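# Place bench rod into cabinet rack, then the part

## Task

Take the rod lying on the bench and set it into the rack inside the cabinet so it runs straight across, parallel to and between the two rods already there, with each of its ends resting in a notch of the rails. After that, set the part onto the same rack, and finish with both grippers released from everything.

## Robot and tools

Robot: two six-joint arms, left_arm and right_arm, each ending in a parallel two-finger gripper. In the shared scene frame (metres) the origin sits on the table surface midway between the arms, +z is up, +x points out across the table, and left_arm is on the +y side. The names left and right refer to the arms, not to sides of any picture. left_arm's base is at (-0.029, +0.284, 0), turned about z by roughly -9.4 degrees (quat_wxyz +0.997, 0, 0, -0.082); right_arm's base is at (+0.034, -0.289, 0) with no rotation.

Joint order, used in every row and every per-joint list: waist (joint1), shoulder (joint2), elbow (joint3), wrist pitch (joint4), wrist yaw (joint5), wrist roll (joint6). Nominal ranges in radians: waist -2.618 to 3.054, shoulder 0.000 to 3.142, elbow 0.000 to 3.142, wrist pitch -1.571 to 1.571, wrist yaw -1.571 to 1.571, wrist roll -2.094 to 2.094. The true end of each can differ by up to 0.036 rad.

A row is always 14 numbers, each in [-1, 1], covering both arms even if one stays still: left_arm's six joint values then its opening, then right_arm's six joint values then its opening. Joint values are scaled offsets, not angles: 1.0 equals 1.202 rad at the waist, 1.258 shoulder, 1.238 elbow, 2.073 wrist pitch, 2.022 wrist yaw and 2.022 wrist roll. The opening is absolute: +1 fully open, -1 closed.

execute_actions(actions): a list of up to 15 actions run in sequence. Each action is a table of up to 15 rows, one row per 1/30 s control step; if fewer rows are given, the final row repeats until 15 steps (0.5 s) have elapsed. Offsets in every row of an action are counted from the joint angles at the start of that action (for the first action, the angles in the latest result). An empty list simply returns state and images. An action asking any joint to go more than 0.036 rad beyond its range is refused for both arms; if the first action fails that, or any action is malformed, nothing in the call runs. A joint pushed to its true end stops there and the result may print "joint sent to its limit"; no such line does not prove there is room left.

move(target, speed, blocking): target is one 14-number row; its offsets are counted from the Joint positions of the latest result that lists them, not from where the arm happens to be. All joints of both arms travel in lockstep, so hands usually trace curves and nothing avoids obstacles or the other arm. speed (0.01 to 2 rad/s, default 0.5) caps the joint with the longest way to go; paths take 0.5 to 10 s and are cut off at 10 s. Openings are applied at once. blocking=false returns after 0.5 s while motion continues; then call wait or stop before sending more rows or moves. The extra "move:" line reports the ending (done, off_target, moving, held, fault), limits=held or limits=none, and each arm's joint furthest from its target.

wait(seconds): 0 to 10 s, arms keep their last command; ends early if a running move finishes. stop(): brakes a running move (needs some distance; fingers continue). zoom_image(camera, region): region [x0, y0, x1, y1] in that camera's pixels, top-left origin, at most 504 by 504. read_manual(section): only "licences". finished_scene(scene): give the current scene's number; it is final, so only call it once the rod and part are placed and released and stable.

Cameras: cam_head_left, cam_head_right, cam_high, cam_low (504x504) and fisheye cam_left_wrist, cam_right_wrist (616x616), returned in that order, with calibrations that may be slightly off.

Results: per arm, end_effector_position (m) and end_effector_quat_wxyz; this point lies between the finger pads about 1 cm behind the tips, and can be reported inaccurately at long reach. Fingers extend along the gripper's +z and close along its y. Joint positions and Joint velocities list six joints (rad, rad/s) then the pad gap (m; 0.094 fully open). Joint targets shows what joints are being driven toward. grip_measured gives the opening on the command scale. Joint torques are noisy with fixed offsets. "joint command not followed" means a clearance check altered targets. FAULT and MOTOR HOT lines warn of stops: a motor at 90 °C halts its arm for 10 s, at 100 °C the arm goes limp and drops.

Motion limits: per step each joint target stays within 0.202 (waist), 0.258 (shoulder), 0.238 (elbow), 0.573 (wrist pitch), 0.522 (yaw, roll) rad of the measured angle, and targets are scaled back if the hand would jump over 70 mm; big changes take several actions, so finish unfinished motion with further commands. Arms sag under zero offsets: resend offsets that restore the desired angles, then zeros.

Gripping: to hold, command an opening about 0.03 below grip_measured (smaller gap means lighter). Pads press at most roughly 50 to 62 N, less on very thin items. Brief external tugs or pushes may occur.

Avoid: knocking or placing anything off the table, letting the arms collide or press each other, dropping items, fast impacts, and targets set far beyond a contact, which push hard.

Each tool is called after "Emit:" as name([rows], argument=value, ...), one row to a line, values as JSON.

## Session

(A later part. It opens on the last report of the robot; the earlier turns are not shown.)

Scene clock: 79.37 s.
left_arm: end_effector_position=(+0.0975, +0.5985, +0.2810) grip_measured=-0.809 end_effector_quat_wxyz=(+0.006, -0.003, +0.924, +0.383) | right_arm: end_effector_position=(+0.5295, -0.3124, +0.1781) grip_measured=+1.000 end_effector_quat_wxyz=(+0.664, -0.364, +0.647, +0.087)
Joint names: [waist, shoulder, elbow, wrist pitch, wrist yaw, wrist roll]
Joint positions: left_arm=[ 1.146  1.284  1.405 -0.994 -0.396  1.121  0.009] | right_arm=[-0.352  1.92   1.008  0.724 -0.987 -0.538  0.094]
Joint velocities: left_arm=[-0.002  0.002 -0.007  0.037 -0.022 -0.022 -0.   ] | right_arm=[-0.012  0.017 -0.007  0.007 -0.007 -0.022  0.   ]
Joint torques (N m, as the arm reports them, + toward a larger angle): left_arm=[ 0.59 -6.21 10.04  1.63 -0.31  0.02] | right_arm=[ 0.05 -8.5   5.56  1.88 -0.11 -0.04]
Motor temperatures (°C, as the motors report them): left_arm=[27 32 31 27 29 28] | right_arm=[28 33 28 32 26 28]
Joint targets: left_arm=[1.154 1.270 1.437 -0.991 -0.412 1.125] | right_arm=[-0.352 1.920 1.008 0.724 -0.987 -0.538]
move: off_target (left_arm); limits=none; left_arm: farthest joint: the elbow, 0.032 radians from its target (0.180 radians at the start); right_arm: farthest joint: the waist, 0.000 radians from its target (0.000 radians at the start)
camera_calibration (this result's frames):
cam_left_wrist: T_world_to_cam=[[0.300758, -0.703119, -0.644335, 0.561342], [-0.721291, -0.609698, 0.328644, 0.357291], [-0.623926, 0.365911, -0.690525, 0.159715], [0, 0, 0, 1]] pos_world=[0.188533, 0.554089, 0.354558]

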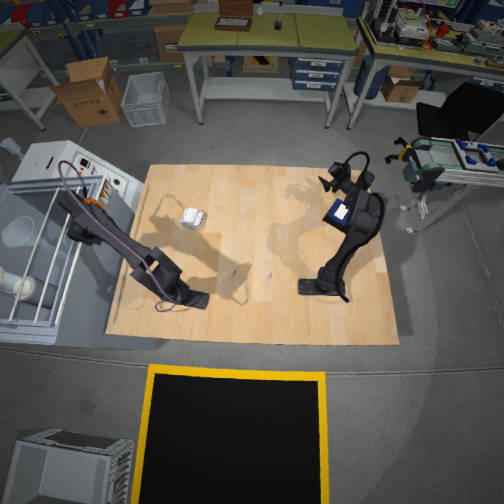

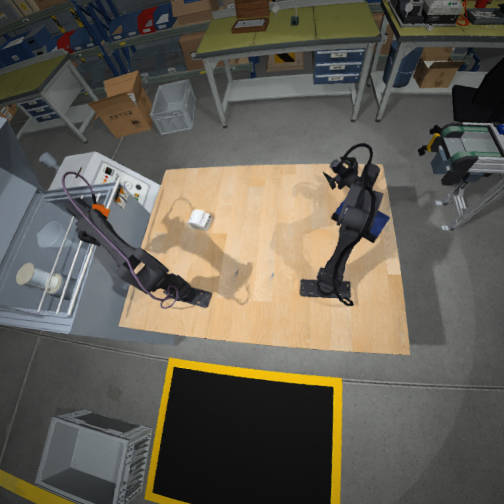

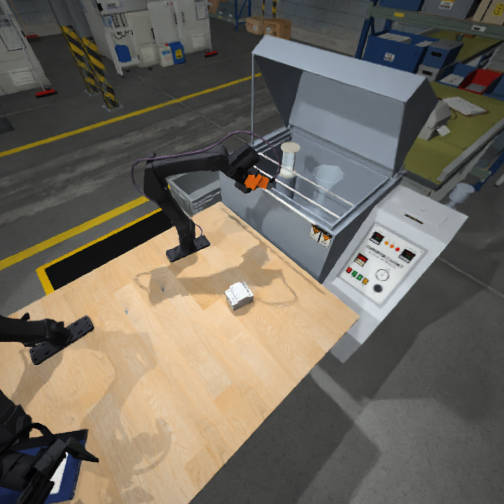

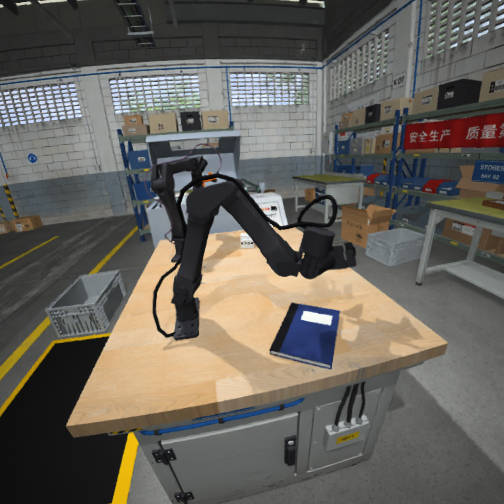

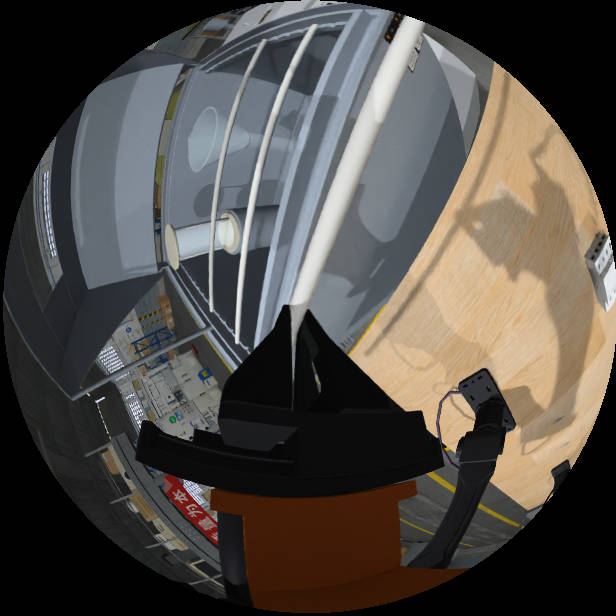

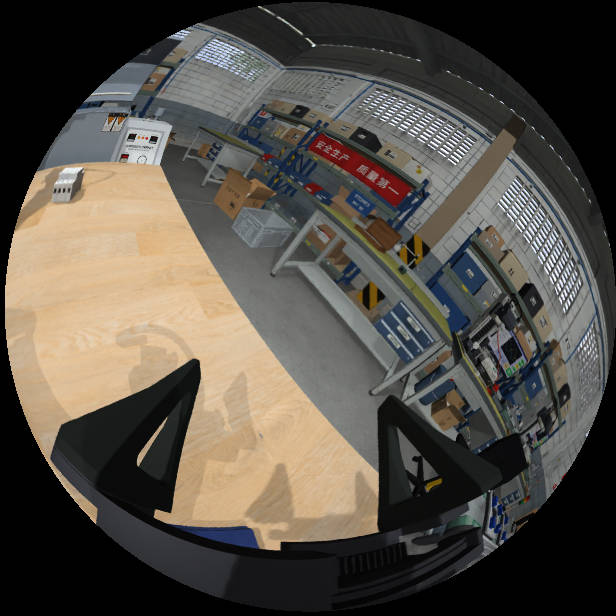

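Emit:
move(target=[0.253,0.632,0.64,0.062,0.097,0.111,-0.845,0,0,0,0,0,0,1], speed=0.4)

Emit:
zoom_image(camera="cam_high", region=[220, 100, 400, 260])

Emit:
zoom_image(camera="cam_head_right", region=[0, 160, 180, 340])

Scene clock: 90.07 s.
left_arm: end_effector_position=(+0.0931, +0.8294, +0.2379) grip_measured=-0.809 end_effector_quat_wxyz=(-0.004, -0.010, +0.930, +0.368) | right_arm: end_effector_position=(+0.5295, -0.3124, +0.1781) grip_measured=+1.000 end_effector_quat_wxyz=(+0.664, -0.364, +0.647, +0.087)
Joint names: [waist, shoulder, elbow, wrist pitch, wrist yaw, wrist roll]
Joint positions: left_arm=[ 1.447  2.101  2.158 -0.897 -0.209  1.342  0.009] | right_arm=[-0.352  1.92   1.008  0.724 -0.987 -0.538  0.094]
Joint velocities: left_arm=[-0.002  0.007  0.007  0.037 -0.007  0.022 -0.   ] | right_arm=[-0.002  0.007 -0.002  0.022  0.007  0.022  0.   ]
Joint torques (N m, as the arm reports them, + toward a larger angle): left_arm=[  0.32 -15.71  10.96   2.01  -0.03   0.02] | right_arm=[ 0.04 -8.5   5.6   1.89 -0.11 -0.03]
Motor temperatures (°C, as the motors report them): left_arm=[27 31 32 29 29 28] | right_arm=[28 33 28 32 26 28]
Joint targets: left_arm=[1.451 2.080 2.198 -0.866 -0.200 1.346] | right_arm=[-0.352 1.920 1.008 0.724 -0.987 -0.538]
move: off_target (left_arm); limits=none; left_arm: farthest joint: the elbow, 0.039 radians from its target (0.792 radians at the start); right_arm: farthest joint: the waist, 0.000 radians from its target (0.000 radians at the start)
camera_calibration (this result's frames):
cam_left_wrist: T_world_to_cam=[[0.306789, -0.716904, -0.626043, 0.703684], [-0.705279, -0.612916, 0.356253, 0.503671], [-0.639111, 0.33224, -0.693653, 0.0727787], [0, 0, 0, 1]] pos_world=[0.18586, 0.789002, 0.311585]

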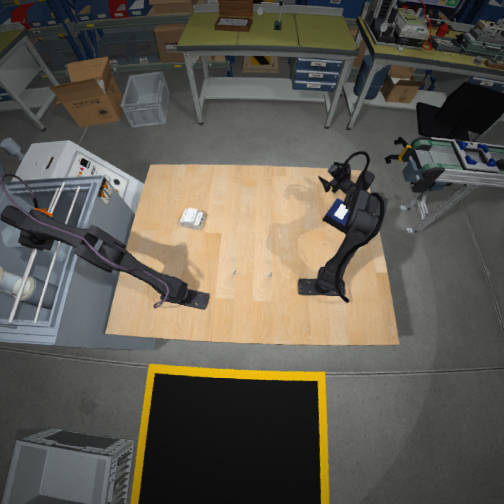

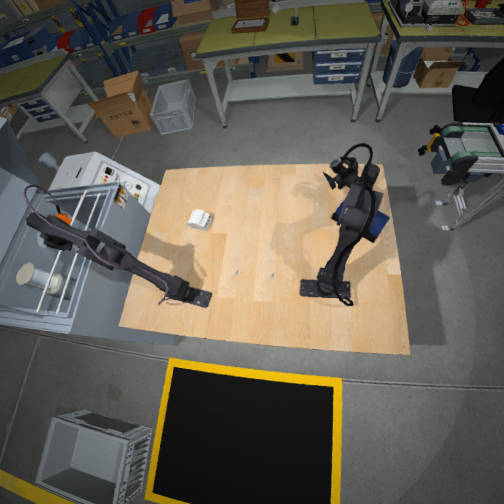

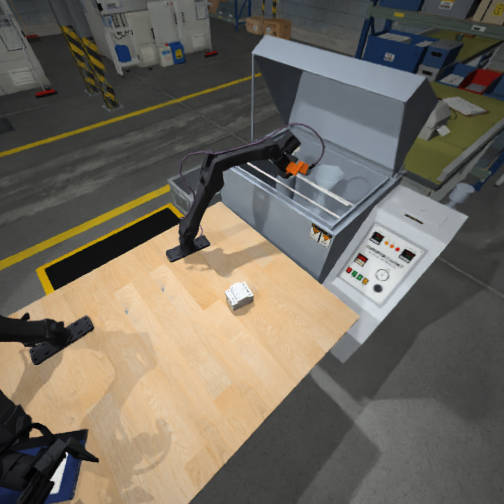

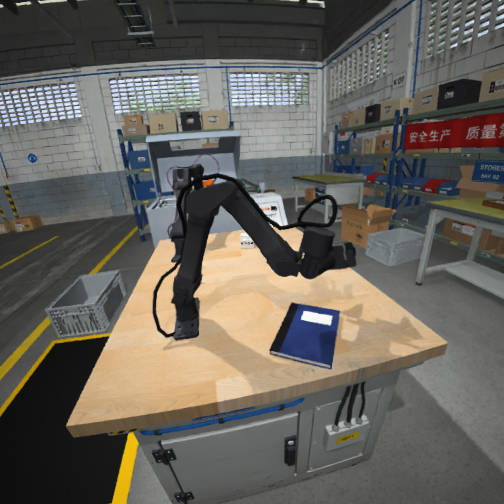

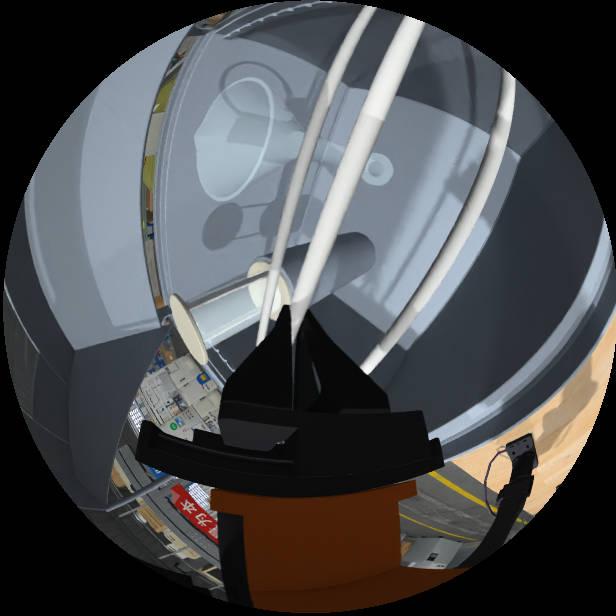

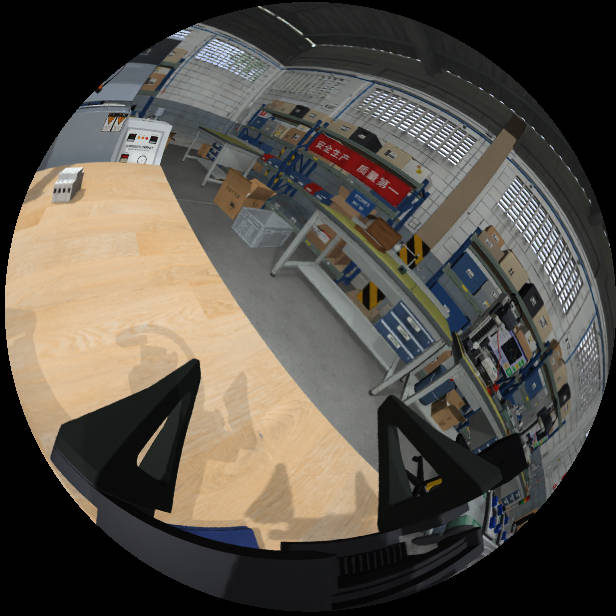

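Region (220, 100, 400, 260) of cam_high's 504x504 image, scaled by 2.800, with more detail than that image has.

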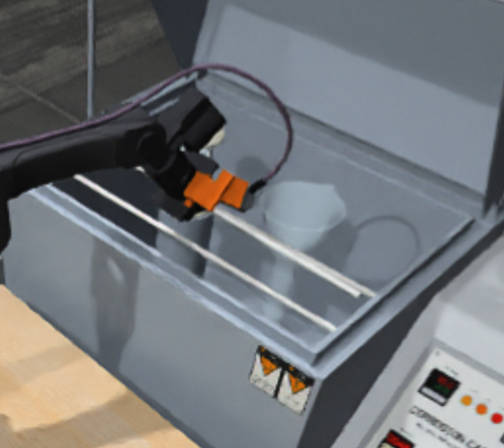

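Region (0, 160, 180, 340) of cam_head_right's 504x504 image, scaled by 2.800, with more detail than that image has.

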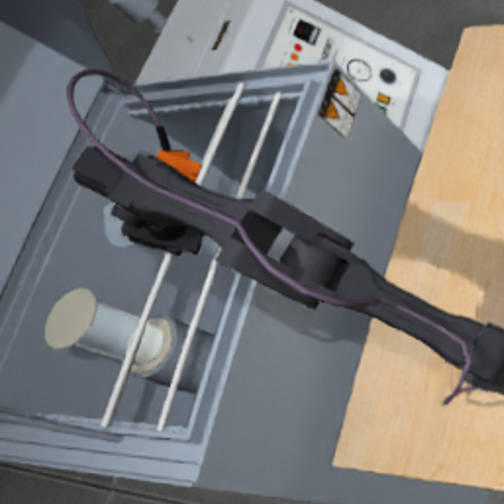

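Emit:
zoom_image(camera="cam_head_right", region=[20, 280, 80, 330])

Emit:
zoom_image(camera="cam_head_right", region=[55, 175, 120, 225])

Emit:
zoom_image(camera="cam_head_left", region=[0, 285, 60, 340])

Emit:
zoom_image(camera="cam_head_left", region=[35, 170, 100, 220])

Region (20, 280, 80, 330) of cam_head_right's 504x504 image, scaled by 8.400, with more detail than that image has.

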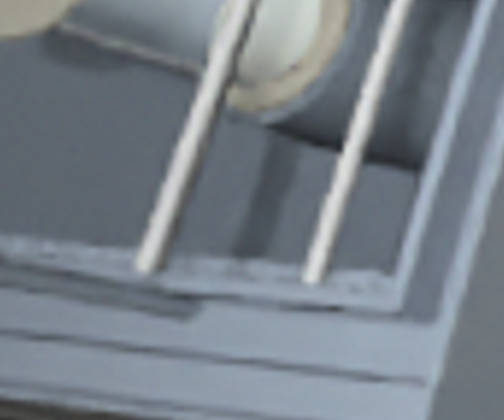

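Region (55, 175, 120, 225) of cam_head_right's 504x504 image, scaled by 7.754, with more detail than that image has; it fills the top 388 rows of this view, and the rest is white.

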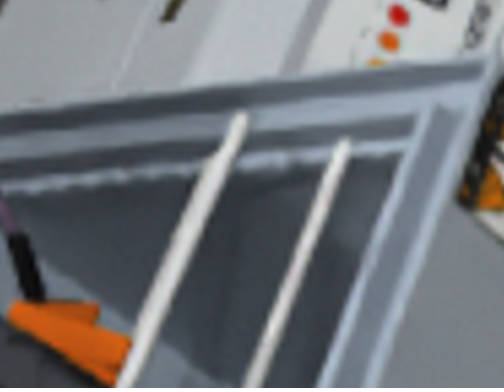

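Region (0, 285, 60, 340) of cam_head_left's 504x504 image, scaled by 8.400, with more detail than that image has; it fills the top 462 rows of this view, and the rest is white.

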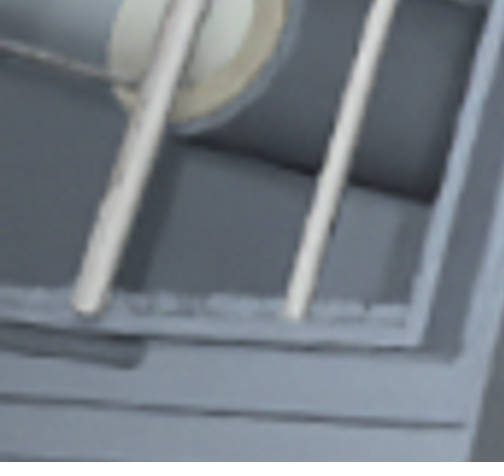

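Region (35, 170, 100, 220) of cam_head_left's 504x504 image, scaled by 7.754, with more detail than that image has; it fills the top 388 rows of this view, and the rest is white.

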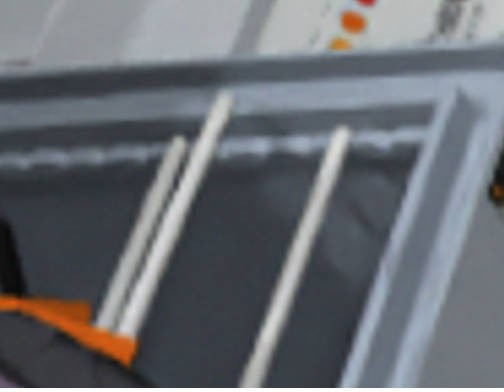

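Emit:
move(target=[0.003,-0.002,-0.083,0.06,0.015,-0.018,-0.845,0,0,0,0,0,0,1], speed=0.12)

Emit:
zoom_image(camera="cam_head_left", region=[0, 285, 60, 340])

Emit:
zoom_image(camera="cam_head_left", region=[35, 170, 100, 220])

Emit:
zoom_image(camera="cam_high", region=[230, 130, 370, 240])

Scene clock: 103.37 s.
left_arm: end_effector_position=(+0.0954, +0.8345, +0.2086) grip_measured=-0.809 end_effector_quat_wxyz=(-0.002, -0.012, +0.933, +0.361) | right_arm: end_effector_position=(+0.5295, -0.3124, +0.1781) grip_measured=+1.000 end_effector_quat_wxyz=(+0.664, -0.364, +0.647, +0.087)
Joint names: [waist, shoulder, elbow, wrist pitch, wrist yaw, wrist roll]
Joint positions: left_arm=[ 1.447  2.111  2.065 -0.811 -0.205  1.333  0.009] | right_arm=[-0.352  1.92   1.008  0.724 -0.987 -0.538  0.094]
Joint velocities: left_arm=[-0.002 -0.012 -0.017  0.051 -0.037  0.022 -0.001] | right_arm=[-0.002 -0.012 -0.007  0.037  0.022 -0.007  0.   ]
Joint torques (N m, as the arm reports them, + toward a larger angle): left_arm=[  0.29 -14.87   6.85   2.07   0.15  -0.23] | right_arm=[ 0.03 -8.49  5.56  1.89 -0.1  -0.03]
Motor temperatures (°C, as the motors report them): left_arm=[27 35 32 30 29 28] | right_arm=[28 34 28 32 26 28]
Joint targets: left_arm=[1.451 2.099 2.056 -0.773 -0.179 1.306] | right_arm=[-0.352 1.920 1.008 0.724 -0.987 -0.538]
move: off_target (left_arm); limits=none; left_arm: farthest joint: the wrist pitch, 0.038 radians from its target (0.125 radians at the start); right_arm: farthest joint: the waist, 0.000 radians from its target (0.000 radians at the start)
camera_calibration (this result's frames):
cam_left_wrist: T_world_to_cam=[[0.31246, -0.726028, -0.612578, 0.692582], [-0.704763, -0.609559, 0.36297, 0.514632], [-0.636929, 0.318309, -0.70214, 0.0654764], [0, 0, 0, 1]] pos_world=[0.187993, 0.795691, 0.283438]

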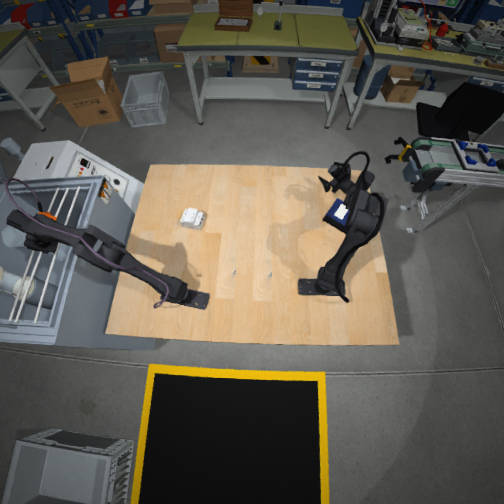

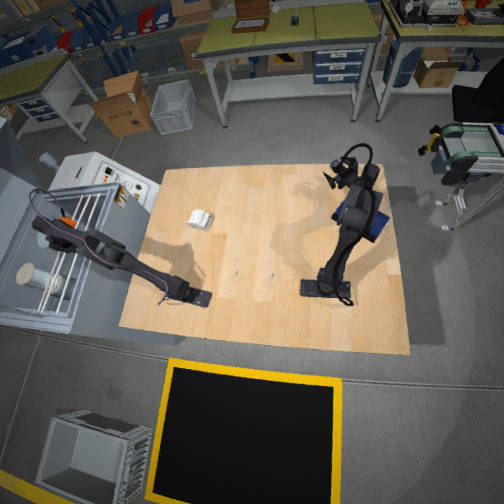

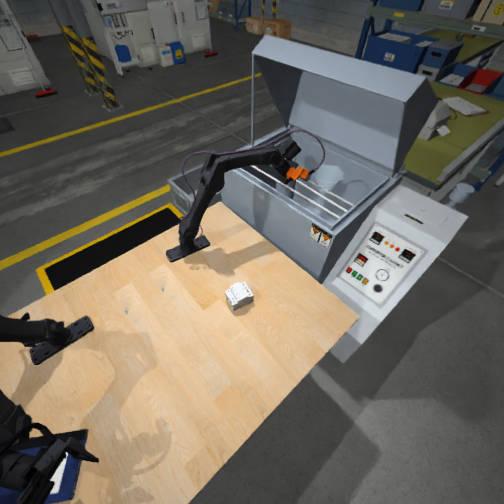

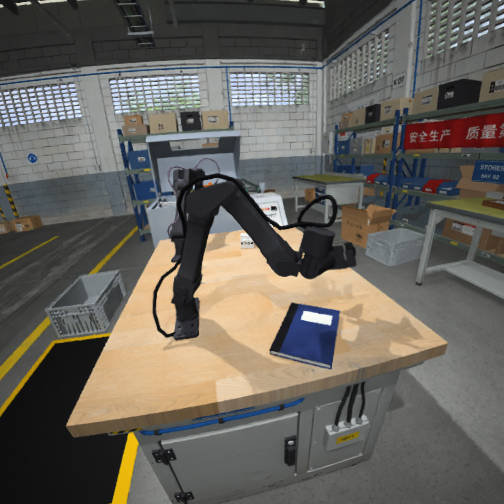

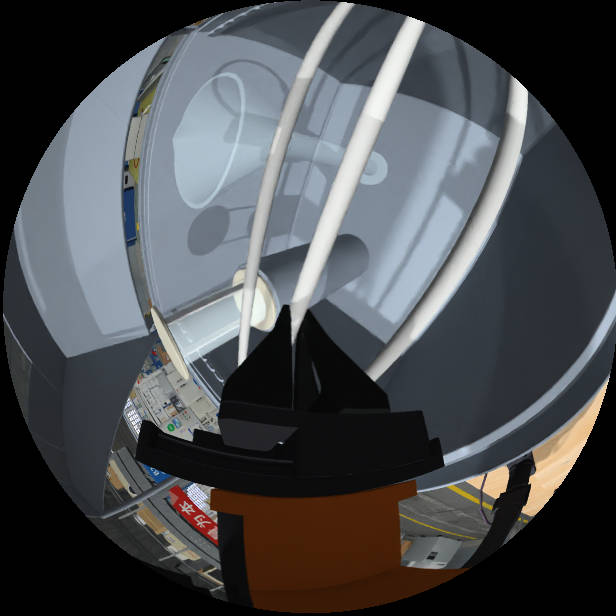

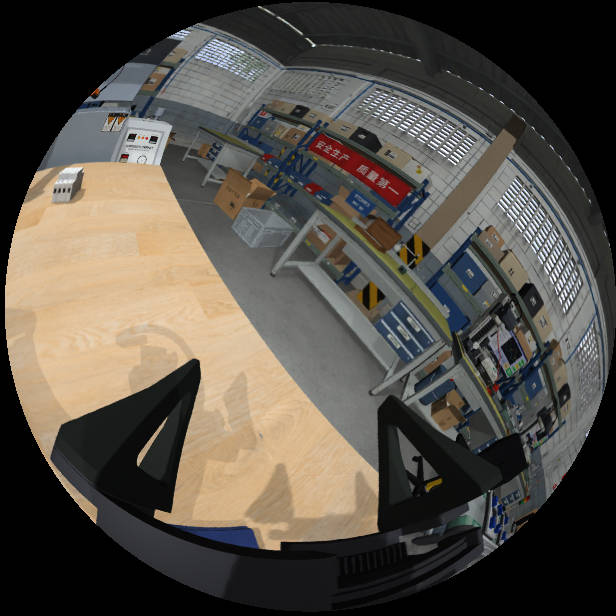

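Region (0, 285, 60, 340) of cam_head_left's 504x504 image, scaled by 8.400, with more detail than that image has; it fills the top 462 rows of this view, and the rest is white.

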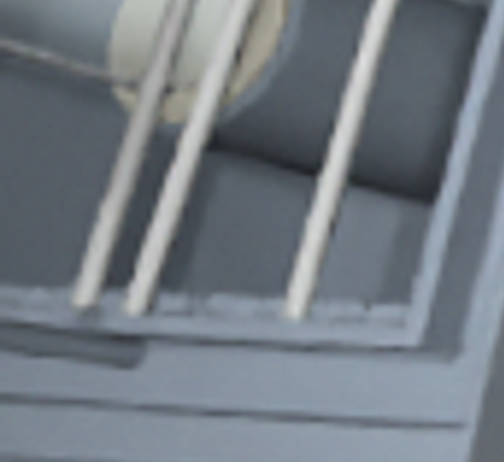

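Region (35, 170, 100, 220) of cam_head_left's 504x504 image, scaled by 7.754, with more detail than that image has; it fills the top 388 rows of this view, and the rest is white.

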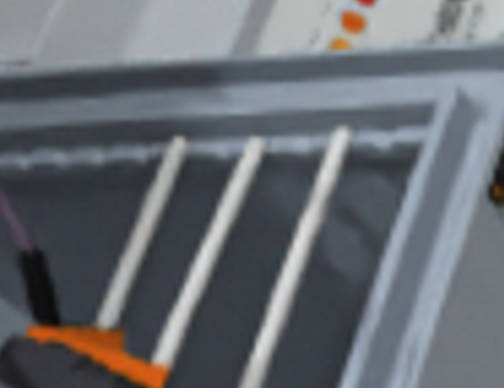

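Region (230, 130, 370, 240) of cam_high's 504x504 image, scaled by 3.600, with more detail than that image has; it fills the top 396 rows of this view, and the rest is white.

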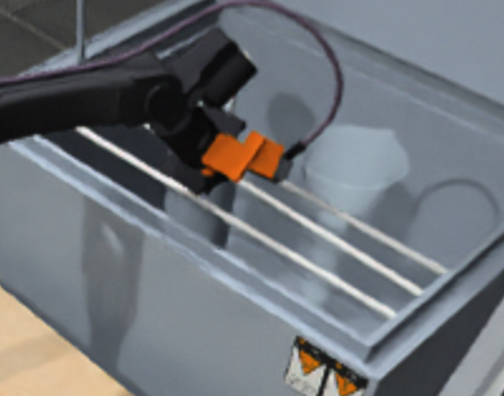

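Emit:
move(target=[0.012,-0.012,0,0.017,0.028,-0.027,-0.845,0,0,0,0,0,0,1], speed=0.08)

Emit:
zoom_image(camera="cam_head_left", region=[0, 285, 60, 340])

Emit:
zoom_image(camera="cam_head_left", region=[35, 170, 100, 220])

Scene clock: 109.07 s.
left_arm: end_effector_position=(+0.0955, +0.8346, +0.2082) grip_measured=-0.809 end_effector_quat_wxyz=(+0.005, -0.018, +0.933, +0.359) | right_arm: end_effector_position=(+0.5295, -0.3124, +0.1781) grip_measured=+1.000 end_effector_quat_wxyz=(+0.664, -0.364, +0.647, +0.087)
Joint names: [waist, shoulder, elbow, wrist pitch, wrist yaw, wrist roll]
Joint positions: left_arm=[ 1.451  2.111  2.065 -0.811 -0.192  1.319  0.009] | right_arm=[-0.352  1.92   1.008  0.724 -0.987 -0.538  0.094]
Joint velocities: left_arm=[-0.002  0.002  0.012 -0.037 -0.007  0.051  0.   ] | right_arm=[-0.002 -0.032 -0.007 -0.051  0.007 -0.051  0.   ]
Joint torques (N m, as the arm reports them, + toward a larger angle): left_arm=[  0.72 -15.18   7.66   2.04   0.31  -0.35] | right_arm=[ 0.05 -8.54  5.58  1.89 -0.1  -0.02]
Motor temperatures (°C, as the motors report them): left_arm=[27 36 32 31 29 28] | right_arm=[28 34 28 32 26 28]
Joint targets: left_arm=[1.461 2.096 2.065 -0.776 -0.148 1.278] | right_arm=[-0.352 1.920 1.008 0.724 -0.987 -0.538]
move: off_target (left_arm); limits=none; left_arm: farthest joint: the wrist yaw, 0.044 radians from its target (0.056 radians at the start); right_arm: farthest joint: the waist, 0.000 radians from its target (0.000 radians at the start)
camera_calibration (this result's frames):
cam_left_wrist: T_world_to_cam=[[0.328096, -0.725884, -0.604521, 0.689072], [-0.707686, -0.61277, 0.351701, 0.520169], [-0.625726, 0.312419, -0.714745, 0.0716934], [0, 0, 0, 1]] pos_world=[0.186895, 0.796532, 0.284857]

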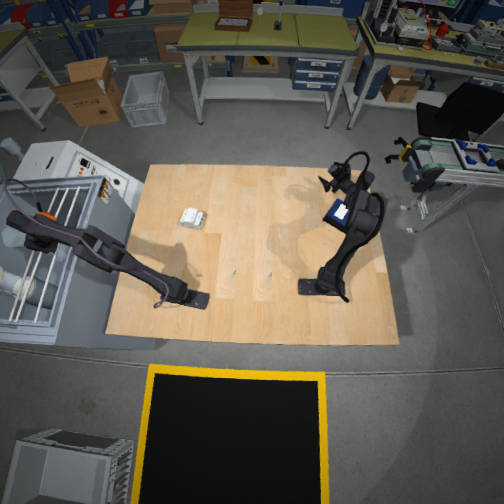

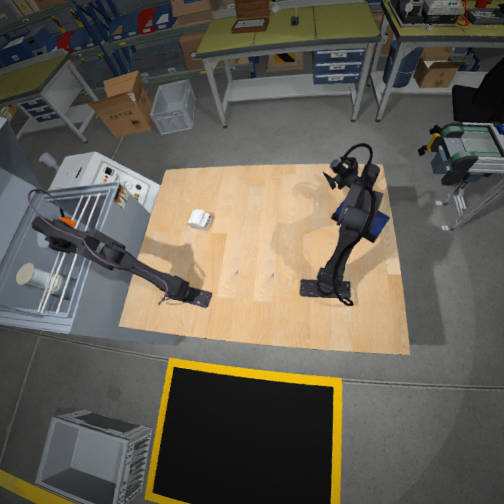

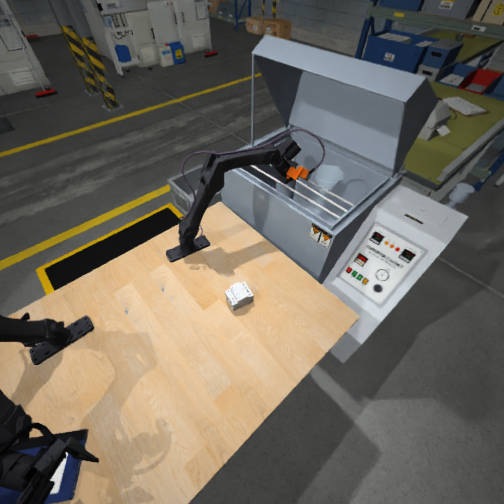

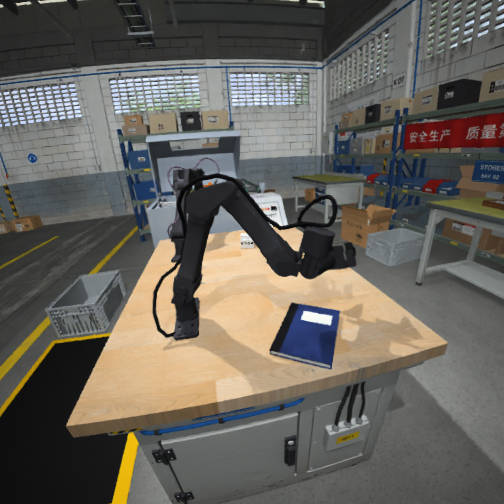

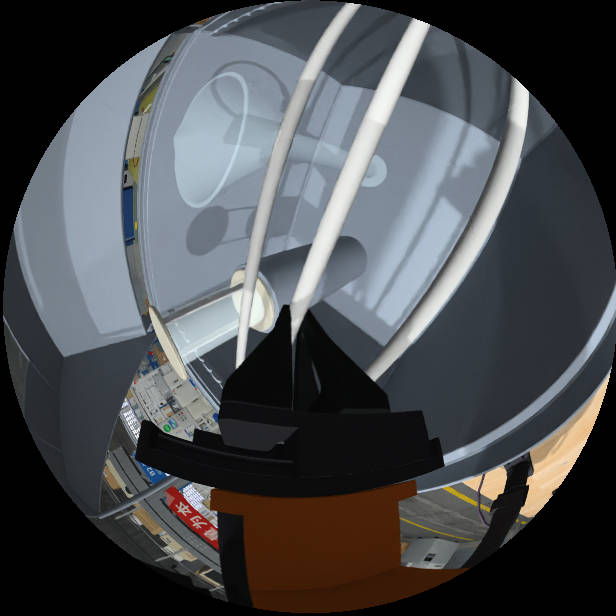

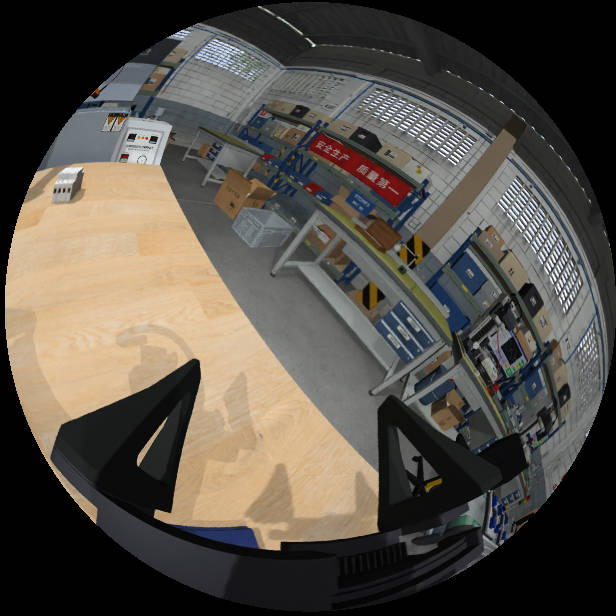

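Region (0, 285, 60, 340) of cam_head_left's 504x504 image, scaled by 8.400, with more detail than that image has; it fills the top 462 rows of this view, and the rest is white.

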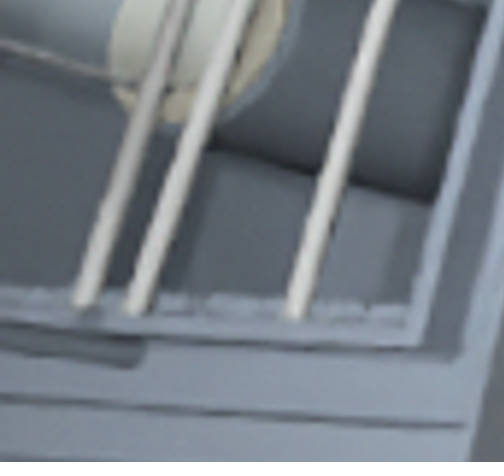

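Region (35, 170, 100, 220) of cam_head_left's 504x504 image, scaled by 7.754, with more detail than that image has; it fills the top 388 rows of this view, and the rest is white.

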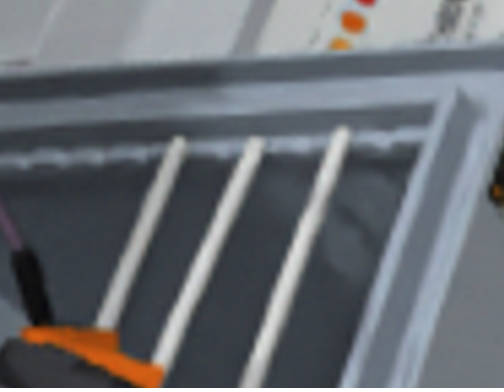

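Emit:
move(target=[-0.017,-0.042,0.01,0.017,0.006,-0.008,-0.845,0,0,0,0,0,0,1], speed=0.08)

Emit:
zoom_image(camera="cam_head_left", region=[0, 285, 60, 340])

Emit:
zoom_image(camera="cam_head_left", region=[35, 170, 100, 220])

Scene clock: 115.03 s.
left_arm: end_effector_position=(+0.1021, +0.8316, +0.2214) grip_measured=-0.809 end_effector_quat_wxyz=(+0.014, -0.015, +0.929, +0.371) | right_arm: end_effector_position=(+0.5295, -0.3124, +0.1781) grip_measured=+1.000 end_effector_quat_wxyz=(+0.664, -0.364, +0.647, +0.087)
Joint names: [waist, shoulder, elbow, wrist pitch, wrist yaw, wrist roll]
Joint positions: left_arm=[ 1.439  2.088  2.065 -0.807 -0.188  1.316  0.009] | right_arm=[-0.352  1.92   1.008  0.724 -0.987 -0.538  0.094]
Joint velocities: left_arm=[ 0.007 -0.012 -0.022 -0.037  0.022  0.066 -0.001] | right_arm=[ 0.012  0.017 -0.002 -0.037  0.022 -0.066  0.   ]
Joint torques (N m, as the arm reports them, + toward a larger angle): left_arm=[ -0.48 -16.45   8.74   2.03  -0.01  -0.12] | right_arm=[ 0.08 -8.5   5.56  1.88 -0.1  -0.02]
Motor temperatures (°C, as the motors report them): left_arm=[27 36 32 31 29 28] | right_arm=[28 34 28 32 26 28]
Joint targets: left_arm=[1.430 2.058 2.077 -0.775 -0.180 1.303] | right_arm=[-0.352 1.920 1.008 0.724 -0.987 -0.538]
move: off_target (left_arm); limits=none; left_arm: farthest joint: the wrist pitch, 0.031 radians from its target (0.035 radians at the start); right_arm: farthest joint: the waist, 0.000 radians from its target (0.000 radians at the start)
camera_calibration (this result's frames):
cam_left_wrist: T_world_to_cam=[[0.327365, -0.714276, -0.618581, 0.686264], [-0.719424, -0.612832, 0.326905, 0.525104], [-0.612586, 0.338005, -0.714486, 0.0635261], [0, 0, 0, 1]] pos_world=[0.192029, 0.79051, 0.29824]

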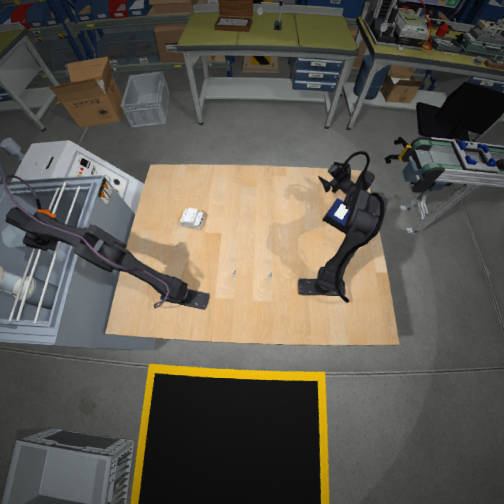

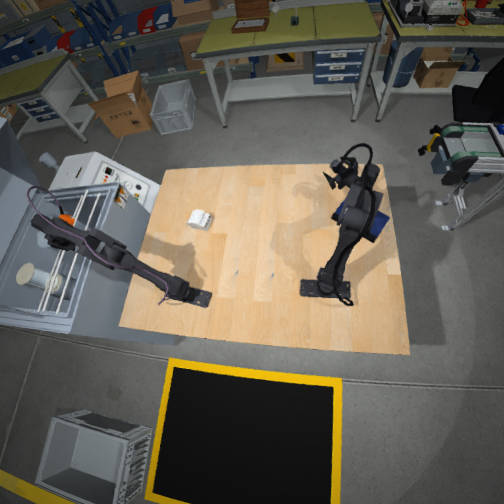

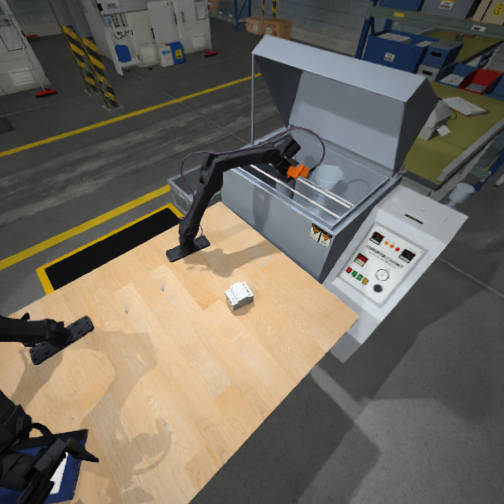

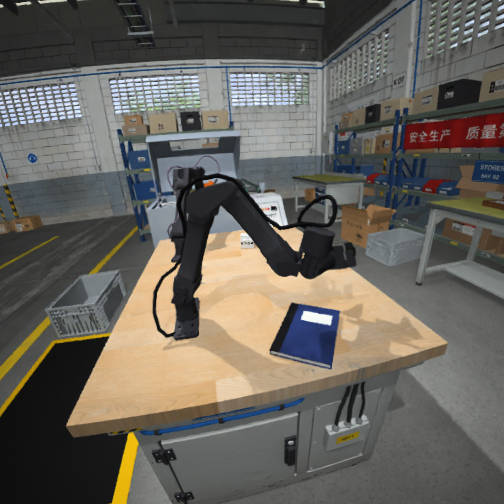

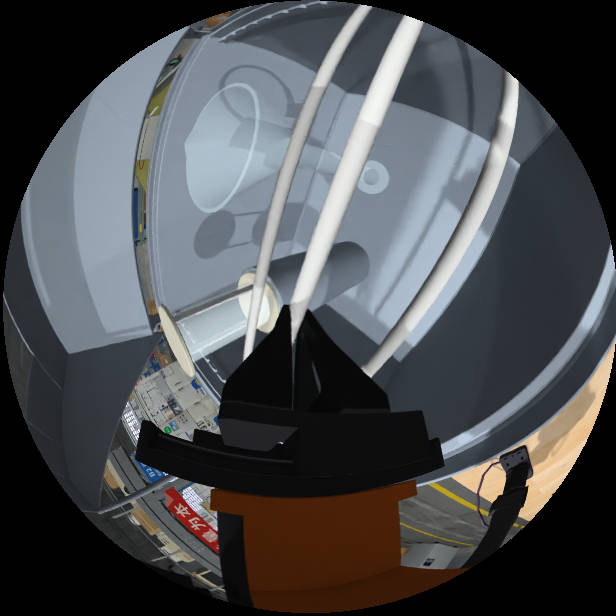

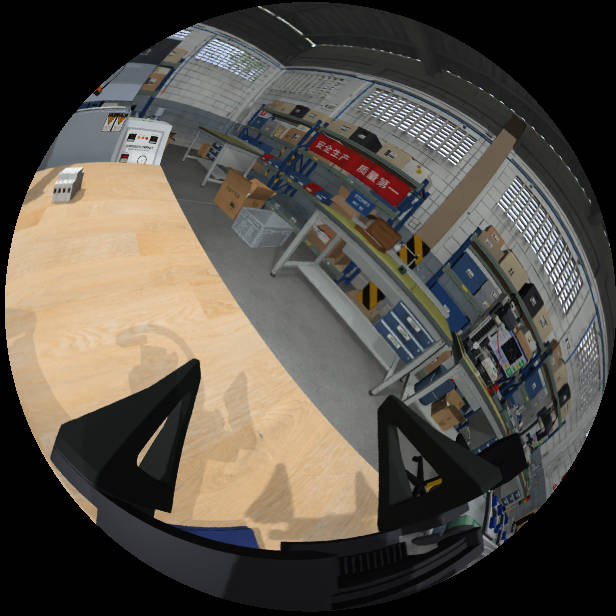

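Region (0, 285, 60, 340) of cam_head_left's 504x504 image, scaled by 8.400, with more detail than that image has; it fills the top 462 rows of this view, and the rest is white.

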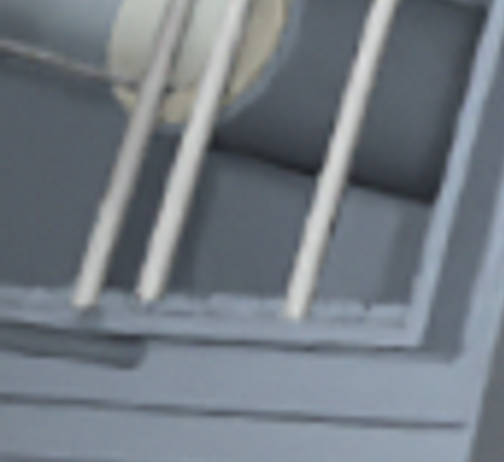

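Region (35, 170, 100, 220) of cam_head_left's 504x504 image, scaled by 7.754, with more detail than that image has; it fills the top 388 rows of this view, and the rest is white.

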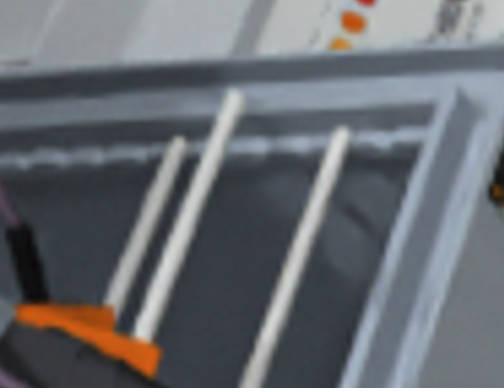

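Emit:
move(target=[0.0125,0.019,0.01,0.017,0,0.004,-0.845,0,0,0,0,0,0,1], speed=0.04)

Emit:
zoom_image(camera="cam_head_left", region=[0, 285, 60, 340])

Emit:
zoom_image(camera="cam_head_left", region=[35, 170, 100, 220])

Scene clock: 127.50 s.
left_arm: end_effector_position=(+0.1026, +0.8362, +0.2092) grip_measured=-0.809 end_effector_quat_wxyz=(+0.011, -0.014, +0.931, +0.364) | right_arm: end_effector_position=(+0.5295, -0.3124, +0.1781) grip_measured=+1.000 end_effector_quat_wxyz=(+0.664, -0.364, +0.647, +0.087)
Joint names: [waist, shoulder, elbow, wrist pitch, wrist yaw, wrist roll]
Joint positions: left_arm=[ 1.441  2.114  2.065 -0.795 -0.187  1.319  0.009] | right_arm=[-0.352  1.92   1.008  0.724 -0.987 -0.538  0.094]
Joint velocities: left_arm=[-0.007  0.007 -0.012  0.022  0.022  0.022 -0.001] | right_arm=[-0.012 -0.007 -0.007 -0.022  0.007  0.007  0.   ]
Joint torques (N m, as the arm reports them, + toward a larger angle): left_arm=[  0.91 -13.86   8.77   1.92  -0.1    0.04] | right_arm=[ 0.03 -8.5   5.57  1.89 -0.09 -0.03]
Motor temperatures (°C, as the motors report them): left_arm=[27 38 32 32 29 28] | right_arm=[28 34 28 32 26 28]
Joint targets: left_arm=[1.454 2.112 2.077 -0.772 -0.188 1.324] | right_arm=[-0.352 1.920 1.008 0.724 -0.987 -0.538]
move: off_target (left_arm); limits=none; left_arm: farthest joint: the wrist pitch, 0.024 radians from its target (0.035 radians at the start); right_arm: farthest joint: the waist, 0.000 radians from its target (0.000 radians at the start)
camera_calibration (this result's frames):
cam_left_wrist: T_world_to_cam=[[0.323216, -0.72328, -0.610245, 0.688015], [-0.71826, -0.60736, 0.339435, 0.524974], [-0.616145, 0.328603, -0.715811, 0.0619952], [0, 0, 0, 1]] pos_world=[0.192889, 0.796104, 0.286039]

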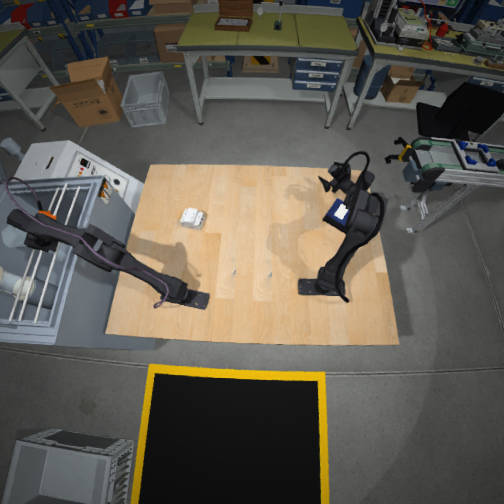

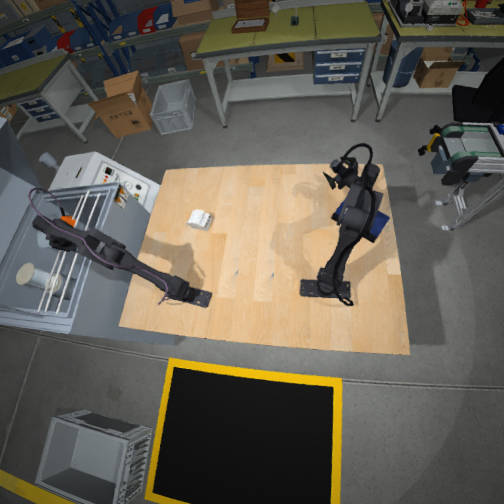

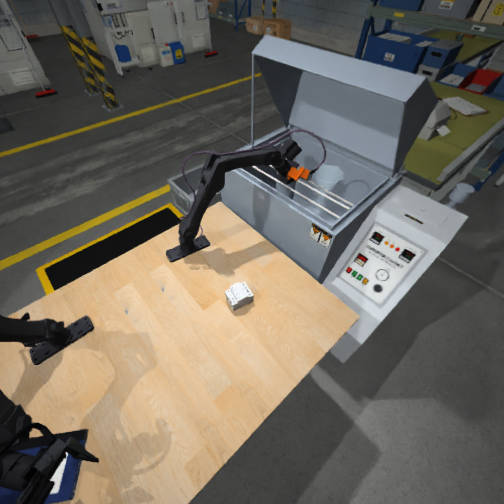

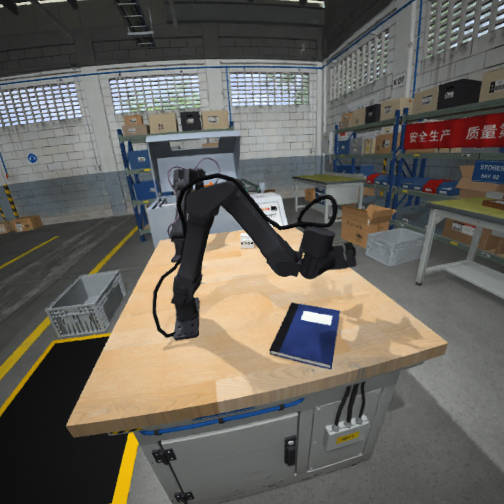

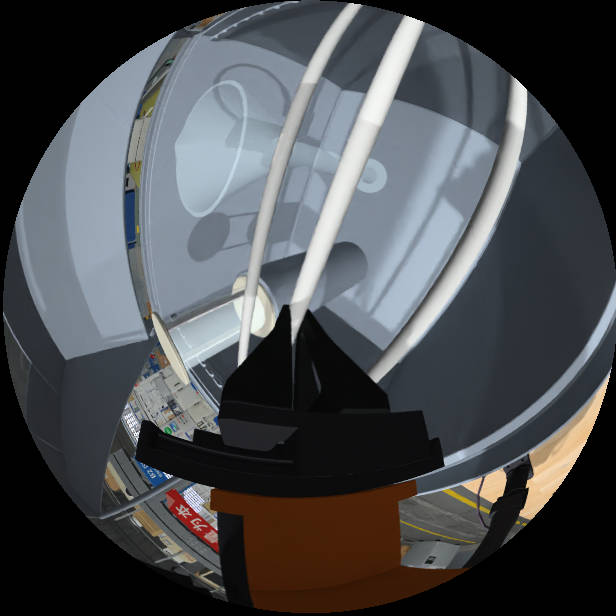

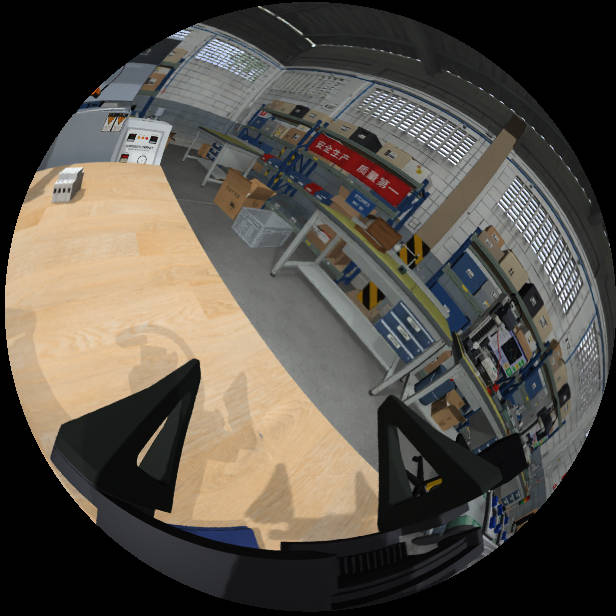

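Region (0, 285, 60, 340) of cam_head_left's 504x504 image, scaled by 8.400, with more detail than that image has; it fills the top 462 rows of this view, and the rest is white.

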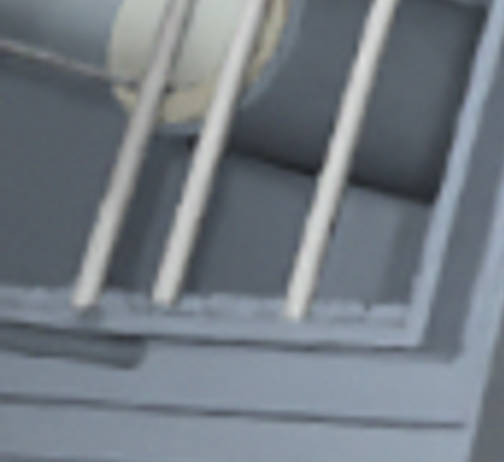

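Region (35, 170, 100, 220) of cam_head_left's 504x504 image, scaled by 7.754, with more detail than that image has; it fills the top 388 rows of this view, and the rest is white.

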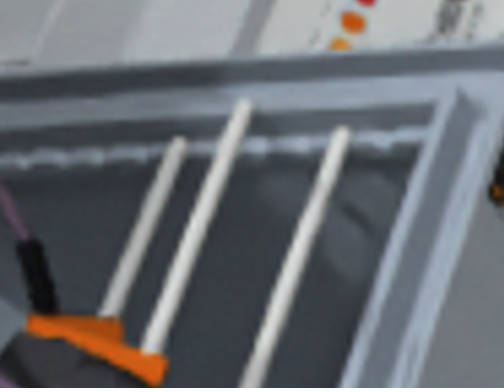

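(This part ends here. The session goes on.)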